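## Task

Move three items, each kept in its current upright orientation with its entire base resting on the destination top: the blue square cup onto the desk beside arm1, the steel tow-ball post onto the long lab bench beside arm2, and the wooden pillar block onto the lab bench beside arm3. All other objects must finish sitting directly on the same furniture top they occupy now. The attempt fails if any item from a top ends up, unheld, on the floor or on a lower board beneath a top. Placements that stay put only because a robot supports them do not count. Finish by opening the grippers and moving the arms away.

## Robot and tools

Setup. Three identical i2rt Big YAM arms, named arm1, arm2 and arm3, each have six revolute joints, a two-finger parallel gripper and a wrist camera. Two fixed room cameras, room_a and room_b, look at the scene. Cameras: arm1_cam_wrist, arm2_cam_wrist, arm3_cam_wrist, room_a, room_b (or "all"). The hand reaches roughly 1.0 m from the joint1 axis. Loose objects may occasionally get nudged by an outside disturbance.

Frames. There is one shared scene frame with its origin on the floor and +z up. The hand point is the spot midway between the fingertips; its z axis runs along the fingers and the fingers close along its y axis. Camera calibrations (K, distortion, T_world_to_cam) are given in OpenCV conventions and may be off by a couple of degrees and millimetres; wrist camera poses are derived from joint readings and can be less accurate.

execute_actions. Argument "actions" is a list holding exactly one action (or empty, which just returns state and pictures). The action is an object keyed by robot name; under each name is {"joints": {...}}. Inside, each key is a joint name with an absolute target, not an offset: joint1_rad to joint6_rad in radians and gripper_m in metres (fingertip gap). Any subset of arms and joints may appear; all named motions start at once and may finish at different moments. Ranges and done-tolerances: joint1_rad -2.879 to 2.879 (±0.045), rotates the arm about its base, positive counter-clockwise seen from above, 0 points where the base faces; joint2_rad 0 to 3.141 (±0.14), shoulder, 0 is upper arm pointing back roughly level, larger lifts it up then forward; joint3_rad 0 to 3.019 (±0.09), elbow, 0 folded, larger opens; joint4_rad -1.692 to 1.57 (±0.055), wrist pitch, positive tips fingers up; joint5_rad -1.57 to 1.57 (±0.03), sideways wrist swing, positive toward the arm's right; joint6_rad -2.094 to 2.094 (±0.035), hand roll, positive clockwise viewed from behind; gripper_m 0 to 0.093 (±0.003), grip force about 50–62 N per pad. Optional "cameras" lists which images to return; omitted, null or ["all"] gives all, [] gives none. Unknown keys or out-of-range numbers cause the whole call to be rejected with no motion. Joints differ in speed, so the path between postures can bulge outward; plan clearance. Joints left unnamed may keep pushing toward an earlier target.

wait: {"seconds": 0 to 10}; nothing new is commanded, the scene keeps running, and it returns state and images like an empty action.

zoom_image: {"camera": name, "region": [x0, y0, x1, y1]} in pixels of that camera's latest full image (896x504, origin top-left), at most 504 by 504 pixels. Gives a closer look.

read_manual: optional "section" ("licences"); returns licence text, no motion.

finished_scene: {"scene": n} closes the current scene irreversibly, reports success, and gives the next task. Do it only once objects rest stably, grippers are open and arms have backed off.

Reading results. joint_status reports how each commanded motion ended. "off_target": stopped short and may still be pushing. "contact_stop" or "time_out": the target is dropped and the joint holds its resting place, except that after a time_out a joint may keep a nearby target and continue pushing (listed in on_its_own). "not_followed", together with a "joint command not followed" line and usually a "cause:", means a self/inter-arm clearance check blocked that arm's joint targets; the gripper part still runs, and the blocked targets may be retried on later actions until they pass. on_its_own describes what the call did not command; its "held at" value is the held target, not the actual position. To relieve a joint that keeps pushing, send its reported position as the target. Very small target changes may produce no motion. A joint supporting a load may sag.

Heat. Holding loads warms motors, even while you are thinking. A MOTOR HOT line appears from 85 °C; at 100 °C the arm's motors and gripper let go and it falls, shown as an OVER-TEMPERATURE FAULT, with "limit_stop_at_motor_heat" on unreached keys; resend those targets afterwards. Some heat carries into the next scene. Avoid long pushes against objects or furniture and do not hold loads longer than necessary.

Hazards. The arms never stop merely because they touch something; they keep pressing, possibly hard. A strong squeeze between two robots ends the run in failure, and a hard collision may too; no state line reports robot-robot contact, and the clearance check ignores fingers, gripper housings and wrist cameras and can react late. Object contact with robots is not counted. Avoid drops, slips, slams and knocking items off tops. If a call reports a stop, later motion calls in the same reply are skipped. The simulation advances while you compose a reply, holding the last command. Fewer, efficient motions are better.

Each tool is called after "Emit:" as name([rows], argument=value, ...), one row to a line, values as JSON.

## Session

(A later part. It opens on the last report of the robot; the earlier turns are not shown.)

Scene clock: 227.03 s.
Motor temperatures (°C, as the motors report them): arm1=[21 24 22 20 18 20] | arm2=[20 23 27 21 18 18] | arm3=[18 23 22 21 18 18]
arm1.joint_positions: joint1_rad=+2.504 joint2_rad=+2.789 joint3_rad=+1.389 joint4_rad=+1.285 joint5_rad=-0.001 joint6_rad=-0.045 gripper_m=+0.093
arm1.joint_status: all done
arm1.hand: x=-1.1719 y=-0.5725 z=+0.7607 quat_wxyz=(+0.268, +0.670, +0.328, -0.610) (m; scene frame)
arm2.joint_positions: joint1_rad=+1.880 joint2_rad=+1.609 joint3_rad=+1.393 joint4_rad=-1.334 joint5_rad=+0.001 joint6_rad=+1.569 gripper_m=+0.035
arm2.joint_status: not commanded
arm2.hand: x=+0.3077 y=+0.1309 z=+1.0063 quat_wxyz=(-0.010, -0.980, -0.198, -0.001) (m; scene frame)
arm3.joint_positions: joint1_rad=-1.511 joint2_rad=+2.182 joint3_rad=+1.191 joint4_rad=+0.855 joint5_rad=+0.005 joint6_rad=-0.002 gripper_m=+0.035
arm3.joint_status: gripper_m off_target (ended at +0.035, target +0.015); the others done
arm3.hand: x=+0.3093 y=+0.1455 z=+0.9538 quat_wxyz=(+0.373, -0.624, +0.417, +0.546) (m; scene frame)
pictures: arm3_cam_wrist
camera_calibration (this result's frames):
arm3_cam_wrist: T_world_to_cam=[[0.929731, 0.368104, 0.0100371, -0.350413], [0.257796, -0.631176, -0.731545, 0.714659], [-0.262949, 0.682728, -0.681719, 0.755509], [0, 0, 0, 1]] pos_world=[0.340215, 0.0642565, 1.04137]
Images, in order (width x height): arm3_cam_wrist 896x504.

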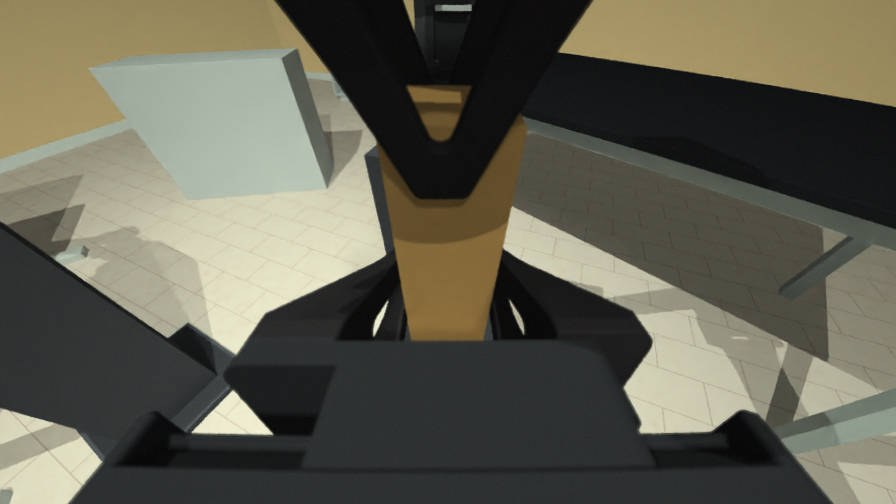

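Emit:
execute_actions([
  {"arm2":{"joints":{"gripper_m":0.048}}},
], cameras=[])

Emit:
execute_actions([
  {"arm1":{"joints":{"joint2_rad":2.6,"joint3_rad":1.05,"joint4_rad":1.45}},"arm2":{"joints":{"joint2_rad":1.25}}},
], cameras=[])

Emit:
execute_actions([
  {"arm1":{"joints":{"joint2_rad":1.5,"joint3_rad":0.7,"joint4_rad":0.5}},"arm3":{"joints":{"joint1_rad":1.6}}},
], cameras=[])

Emit:
execute_actions([
  {"arm3":{"joints":{"joint2_rad":2.41,"joint4_rad":1.1}}},
], cameras=["arm3_cam_wrist","room_a","room_b"])

Scene clock: 236.47 s.
Motor temperatures (°C, as the motors report them): arm1=[21 25 21 20 18 20] | arm2=[20 23 27 21 18 18] | arm3=[18 23 22 21 18 18]
arm1.joint_positions: joint1_rad=+2.504 joint2_rad=+2.789 joint3_rad=+1.389 joint4_rad=+1.285 joint5_rad=-0.001 joint6_rad=-0.045 gripper_m=+0.093
arm1.joint_status: not commanded
arm1.hand: x=-1.1719 y=-0.5725 z=+0.7607 quat_wxyz=(+0.268, +0.670, +0.328, -0.610) (m; scene frame)
arm2.joint_positions: joint1_rad=+1.880 joint2_rad=+1.609 joint3_rad=+1.393 joint4_rad=-1.334 joint5_rad=+0.001 joint6_rad=+1.570 gripper_m=+0.048
arm2.joint_status: all done
arm2.hand: x=+0.3077 y=+0.1309 z=+1.0063 quat_wxyz=(-0.010, -0.980, -0.197, -0.001) (m; scene frame)
arm3.joint_positions: joint1_rad=-1.511 joint2_rad=+2.182 joint3_rad=+1.191 joint4_rad=+0.852 joint5_rad=+0.002 joint6_rad=-0.002 gripper_m=+0.035
arm3.joint_status: not commanded
arm3.hand: x=+0.3089 y=+0.1453 z=+0.9531 quat_wxyz=(+0.371, -0.625, +0.416, +0.546) (m; scene frame)
pictures: none
No camera images: the call's "cameras" was empty. Leave "cameras" out to get every camera's image.

Scene clock: 237.80 s.
Motor temperatures (°C, as the motors report them): arm1=[21 25 21 20 18 20] | arm2=[20 23 28 21 18 18] | arm3=[18 23 22 21 18 18]
arm1.joint_positions: joint1_rad=+2.504 joint2_rad=+2.587 joint3_rad=+1.052 joint4_rad=+1.433 joint5_rad=-0.001 joint6_rad=-0.045 gripper_m=+0.093
arm1.joint_status: all done
arm1.hand: x=-1.1252 y=-0.5170 z=+0.8329 quat_wxyz=(+0.270, +0.666, +0.327, -0.614) (m; scene frame)
arm2.joint_positions: joint1_rad=+1.880 joint2_rad=+1.255 joint3_rad=+1.393 joint4_rad=-1.334 joint5_rad=+0.001 joint6_rad=+1.571 gripper_m=+0.048
arm2.joint_status: all done
arm2.hand: x=+0.2903 y=+0.1728 z=+1.1631 quat_wxyz=(-0.183, -0.963, -0.193, -0.036) (m; scene frame)
arm3.joint_positions: joint1_rad=-1.511 joint2_rad=+2.182 joint3_rad=+1.191 joint4_rad=+0.852 joint5_rad=+0.002 joint6_rad=-0.002 gripper_m=+0.035
arm3.joint_status: not commanded
arm3.hand: x=+0.3089 y=+0.1453 z=+0.9531 quat_wxyz=(+0.371, -0.625, +0.416, +0.546) (m; scene frame)
pictures: none
No camera images: the call's "cameras" was empty. Leave "cameras" out to get every camera's image.

Scene clock: 240.40 s.
Motor temperatures (°C, as the motors report them): arm1=[21 24 21 20 18 20] | arm2=[20 23 28 21 18 18] | arm3=[18 24 22 21 18 18]
arm1.joint_positions: joint1_rad=+2.504 joint2_rad=+1.492 joint3_rad=+0.703 joint4_rad=+0.521 joint5_rad=-0.001 joint6_rad=-0.045 gripper_m=+0.093
arm1.joint_status: all done
arm1.hand: x=-1.0790 y=-0.4614 z=+1.1448 quat_wxyz=(+0.244, +0.713, +0.350, -0.556) (m; scene frame)
arm2.joint_positions: joint1_rad=+1.880 joint2_rad=+1.255 joint3_rad=+1.393 joint4_rad=-1.334 joint5_rad=+0.001 joint6_rad=+1.571 gripper_m=+0.048
arm2.joint_status: not commanded
arm2.hand: x=+0.2903 y=+0.1728 z=+1.1631 quat_wxyz=(-0.183, -0.963, -0.193, -0.036) (m; scene frame)
arm3.joint_positions: joint1_rad=+1.610 joint2_rad=+2.182 joint3_rad=+1.197 joint4_rad=+0.852 joint5_rad=-0.002 joint6_rad=-0.002 gripper_m=+0.035
arm3.joint_status: all done
arm3.hand: x=+0.8621 y=-1.2460 z=+0.9401 quat_wxyz=(-0.541, -0.428, -0.623, +0.368) (m; scene frame)
pictures: none
No camera images: the call's "cameras" was empty. Leave "cameras" out to get every camera's image.

Scene clock: 241.53 s.
Motor temperatures (°C, as the motors report them): arm1=[21 24 21 20 18 20] | arm2=[20 23 28 21 18 18] | arm3=[18 24 22 21 18 18]
arm1.joint_positions: joint1_rad=+2.504 joint2_rad=+1.492 joint3_rad=+0.703 joint4_rad=+0.521 joint5_rad=-0.001 joint6_rad=-0.045 gripper_m=+0.093
arm1.joint_status: not commanded
arm1.hand: x=-1.0790 y=-0.4614 z=+1.1448 quat_wxyz=(+0.244, +0.713, +0.350, -0.556) (m; scene frame)
arm2.joint_positions: joint1_rad=+1.880 joint2_rad=+1.255 joint3_rad=+1.393 joint4_rad=-1.334 joint5_rad=+0.001 joint6_rad=+1.571 gripper_m=+0.048
arm2.joint_status: not commanded
arm2.hand: x=+0.2903 y=+0.1728 z=+1.1631 quat_wxyz=(-0.183, -0.963, -0.193, -0.036) (m; scene frame)
arm3.joint_positions: joint1_rad=+1.610 joint2_rad=+2.412 joint3_rad=+1.194 joint4_rad=+1.080 joint5_rad=-0.002 joint6_rad=-0.003 gripper_m=+0.035
arm3.joint_status: all done
arm3.hand: x=+0.8534 y=-1.2214 z=+0.8295 quat_wxyz=(-0.539, -0.429, -0.625, +0.367) (m; scene frame)
pictures: arm3_cam_wrist, room_a, room_b
camera_calibration (this result's frames):
arm3_cam_wrist: T_world_to_cam=[[-0.934748, -0.355285, -0.0043032, 0.367665], [-0.245318, 0.654093, -0.715529, 1.60654], [0.257031, -0.667783, -0.69857, -0.332213], [0, 0, 0, 1]] pos_world=[0.823177, -1.14205, 0.919035]
Images, in order (width x height): arm3_cam_wrist 896x504, room_a 896x504, room_b 896x504.

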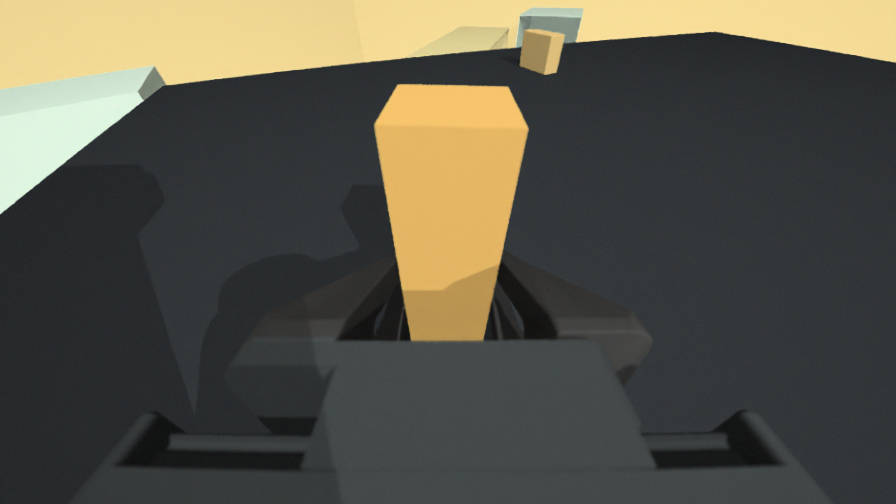

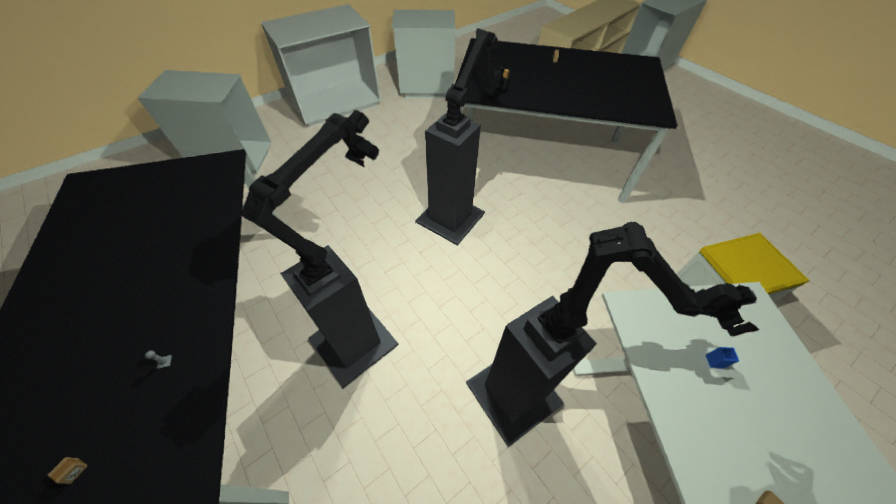

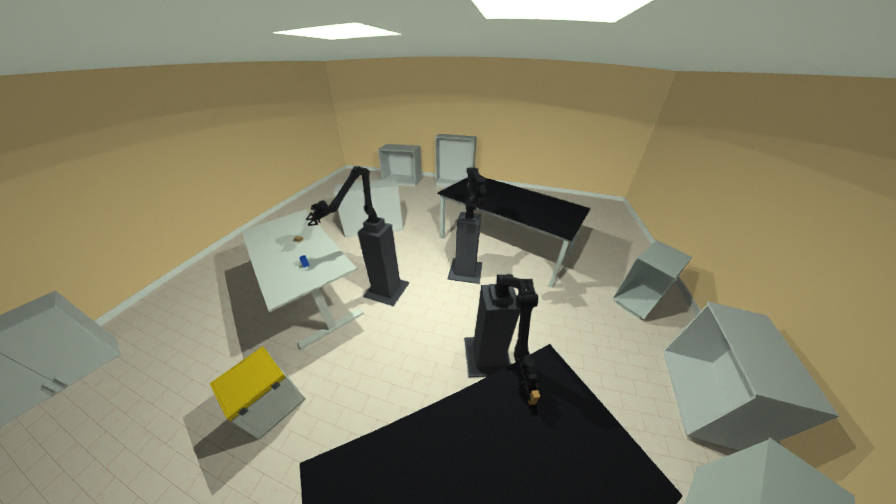

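Emit:
execute_actions([
  {"arm3":{"joints":{"joint2_rad":2.465,"joint4_rad":1.14}}},
], cameras=["arm3_cam_wrist"])

Scene clock: 243.90 s.
Motor temperatures (°C, as the motors report them): arm1=[21 24 22 20 18 20] | arm2=[20 23 28 21 18 18] | arm3=[18 24 22 21 18 18]
arm1.joint_positions: joint1_rad=+2.504 joint2_rad=+1.492 joint3_rad=+0.703 joint4_rad=+0.521 joint5_rad=-0.001 joint6_rad=-0.045 gripper_m=+0.093
arm1.joint_status: not commanded
arm1.hand: x=-1.0790 y=-0.4614 z=+1.1448 quat_wxyz=(+0.244, +0.713, +0.350, -0.556) (m; scene frame)
arm2.joint_positions: joint1_rad=+1.880 joint2_rad=+1.255 joint3_rad=+1.393 joint4_rad=-1.334 joint5_rad=+0.001 joint6_rad=+1.571 gripper_m=+0.048
arm2.joint_status: not commanded
arm2.hand: x=+0.2903 y=+0.1728 z=+1.1631 quat_wxyz=(-0.183, -0.963, -0.193, -0.036) (m; scene frame)
arm3.joint_positions: joint1_rad=+1.610 joint2_rad=+2.428 joint3_rad=+1.194 joint4_rad=+1.118 joint5_rad=-0.002 joint6_rad=-0.003 gripper_m=+0.035
arm3.joint_status: all done
arm3.hand: x=+0.8528 y=-1.2197 z=+0.8277 quat_wxyz=(-0.546, -0.425, -0.619, +0.372) (m; scene frame)
pictures: arm3_cam_wrist
camera_calibration (this result's frames):
arm3_cam_wrist: T_world_to_cam=[[-0.934769, -0.355228, -0.00442865, 0.367851], [-0.239447, 0.639207, -0.730808, 1.59349], [0.262434, -0.682076, -0.682569, -0.36741], [0, 0, 0, 1]] pos_world=[0.821834, -1.1385, 0.915383]
Images, in order (width x height): arm3_cam_wrist 896x504.

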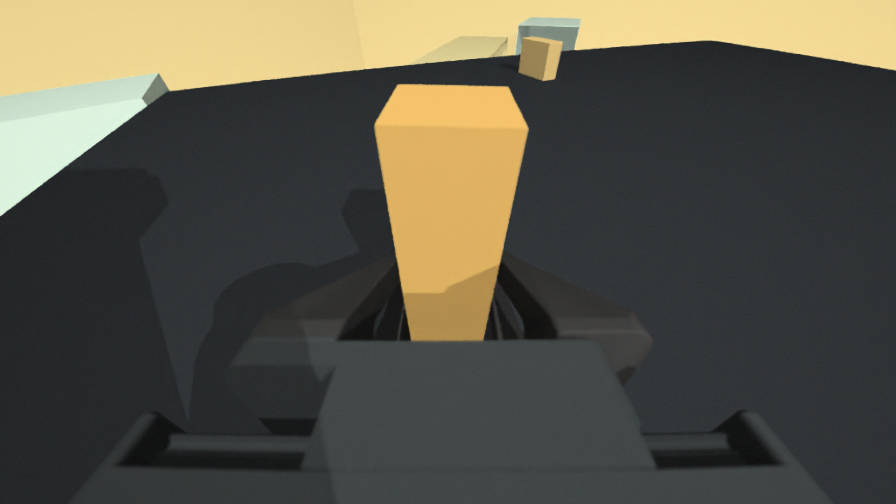

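Emit:
execute_actions([
  {"arm3":{"joints":{"joint2_rad":2.49}}},
], cameras=[])

Scene clock: 247.83 s.
Motor temperatures (°C, as the motors report them): arm1=[21 24 22 20 18 20] | arm2=[20 23 28 21 18 18] | arm3=[18 24 22 21 18 18]
arm1.joint_positions: joint1_rad=+2.504 joint2_rad=+1.492 joint3_rad=+0.703 joint4_rad=+0.521 joint5_rad=-0.001 joint6_rad=-0.045 gripper_m=+0.093
arm1.joint_status: not commanded
arm1.hand: x=-1.0790 y=-0.4614 z=+1.1448 quat_wxyz=(+0.244, +0.713, +0.350, -0.556) (m; scene frame)
arm2.joint_positions: joint1_rad=+1.880 joint2_rad=+1.255 joint3_rad=+1.393 joint4_rad=-1.334 joint5_rad=+0.001 joint6_rad=+1.571 gripper_m=+0.048
arm2.joint_status: not commanded
arm2.hand: x=+0.2903 y=+0.1728 z=+1.1631 quat_wxyz=(-0.183, -0.963, -0.193, -0.036) (m; scene frame)
arm3.joint_positions: joint1_rad=+1.610 joint2_rad=+2.438 joint3_rad=+1.194 joint4_rad=+1.129 joint5_rad=-0.002 joint6_rad=-0.003 gripper_m=+0.035
arm3.joint_status: all done
arm3.hand: x=+0.8522 y=-1.2180 z=+0.8232 quat_wxyz=(-0.547, -0.425, -0.619, +0.372) (m; scene frame)
pictures: none
No camera images: the call's "cameras" was empty. Leave "cameras" out to get every camera's image.

Contact made.

Emit:
execute_actions([
  {"arm3":{"joints":{"joint2_rad":2.45,"gripper_m":0.093}}},
], cameras=[])

Emit:
execute_actions([
  {"arm3":{"joints":{"joint2_rad":1.9,"joint3_rad":0.8}}},
], cameras=["arm3_cam_wrist","room_a"])

Scene clock: 256.37 s.
Motor temperatures (°C, as the motors report them): arm1=[21 24 22 20 18 20] | arm2=[20 23 28 21 18 18] | arm3=[18 24 22 21 18 18]
arm1.joint_positions: joint1_rad=+2.504 joint2_rad=+1.492 joint3_rad=+0.703 joint4_rad=+0.521 joint5_rad=-0.001 joint6_rad=-0.045 gripper_m=+0.093
arm1.joint_status: not commanded
arm1.hand: x=-1.0790 y=-0.4614 z=+1.1448 quat_wxyz=(+0.244, +0.713, +0.350, -0.556) (m; scene frame)
arm2.joint_positions: joint1_rad=+1.880 joint2_rad=+1.255 joint3_rad=+1.393 joint4_rad=-1.334 joint5_rad=+0.001 joint6_rad=+1.571 gripper_m=+0.048
arm2.joint_status: not commanded
arm2.hand: x=+0.2903 y=+0.1728 z=+1.1631 quat_wxyz=(-0.183, -0.963, -0.193, -0.036) (m; scene frame)
arm3.joint_positions: joint1_rad=+1.610 joint2_rad=+2.438 joint3_rad=+1.194 joint4_rad=+1.129 joint5_rad=-0.001 joint6_rad=-0.003 gripper_m=+0.093
arm3.joint_status: all done
arm3.hand: x=+0.8521 y=-1.2181 z=+0.8232 quat_wxyz=(-0.546, -0.425, -0.618, +0.372) (m; scene frame)
pictures: none
No camera images: the call's "cameras" was empty. Leave "cameras" out to get every camera's image.

Scene clock: 257.73 s.
Motor temperatures (°C, as the motors report them): arm1=[21 24 22 20 18 20] | arm2=[20 23 28 21 18 18] | arm3=[18 24 22 21 18 18]
arm1.joint_positions: joint1_rad=+2.504 joint2_rad=+1.492 joint3_rad=+0.703 joint4_rad=+0.521 joint5_rad=-0.001 joint6_rad=-0.045 gripper_m=+0.093
arm1.joint_status: not commanded
arm1.hand: x=-1.0790 y=-0.4614 z=+1.1448 quat_wxyz=(+0.244, +0.713, +0.350, -0.556) (m; scene frame)
arm2.joint_positions: joint1_rad=+1.880 joint2_rad=+1.255 joint3_rad=+1.393 joint4_rad=-1.334 joint5_rad=+0.001 joint6_rad=+1.571 gripper_m=+0.048
arm2.joint_status: not commanded
arm2.hand: x=+0.2903 y=+0.1728 z=+1.1631 quat_wxyz=(-0.183, -0.963, -0.193, -0.036) (m; scene frame)
arm3.joint_positions: joint1_rad=+1.610 joint2_rad=+1.883 joint3_rad=+0.807 joint4_rad=+1.134 joint5_rad=-0.001 joint6_rad=-0.003 gripper_m=+0.093
arm3.joint_status: all done
arm3.hand: x=+0.8184 y=-1.1352 z=+1.0389 quat_wxyz=(-0.598, -0.391, -0.569, +0.408) (m; scene frame)
pictures: arm3_cam_wrist, room_a
camera_calibration (this result's frames):
arm3_cam_wrist: T_world_to_cam=[[-0.935041, -0.354502, -0.00509474, 0.368441], [-0.189381, 0.511559, -0.838118, 1.61118], [0.299721, -0.78271, -0.545465, -0.443854], [0, 0, 0, 1]] pos_world=[0.782667, -1.04101, 1.11013]
Images, in order (width x height): arm3_cam_wrist 896x504, room_a 896x504.

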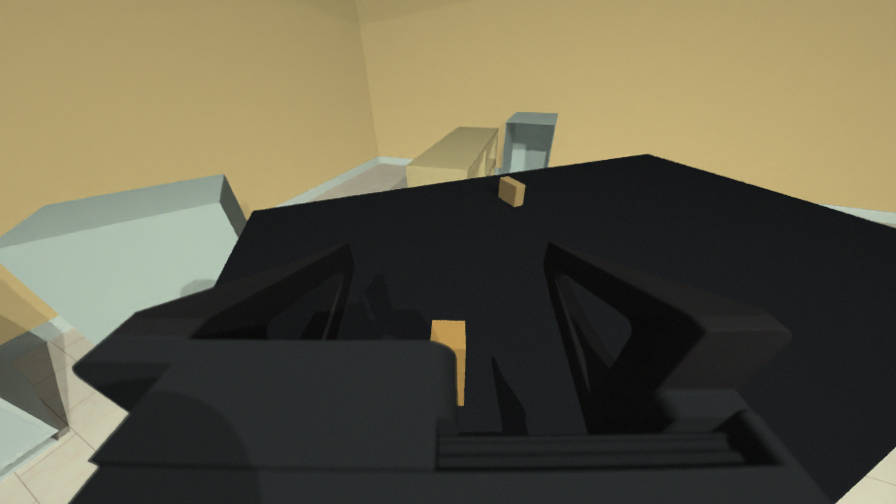

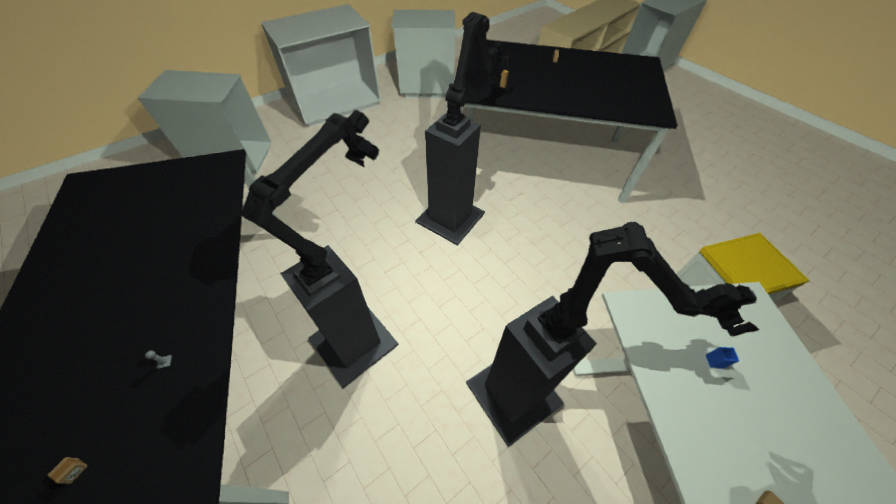

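Emit:
finished_scene(scene=1)

The scene is finished: the task was done.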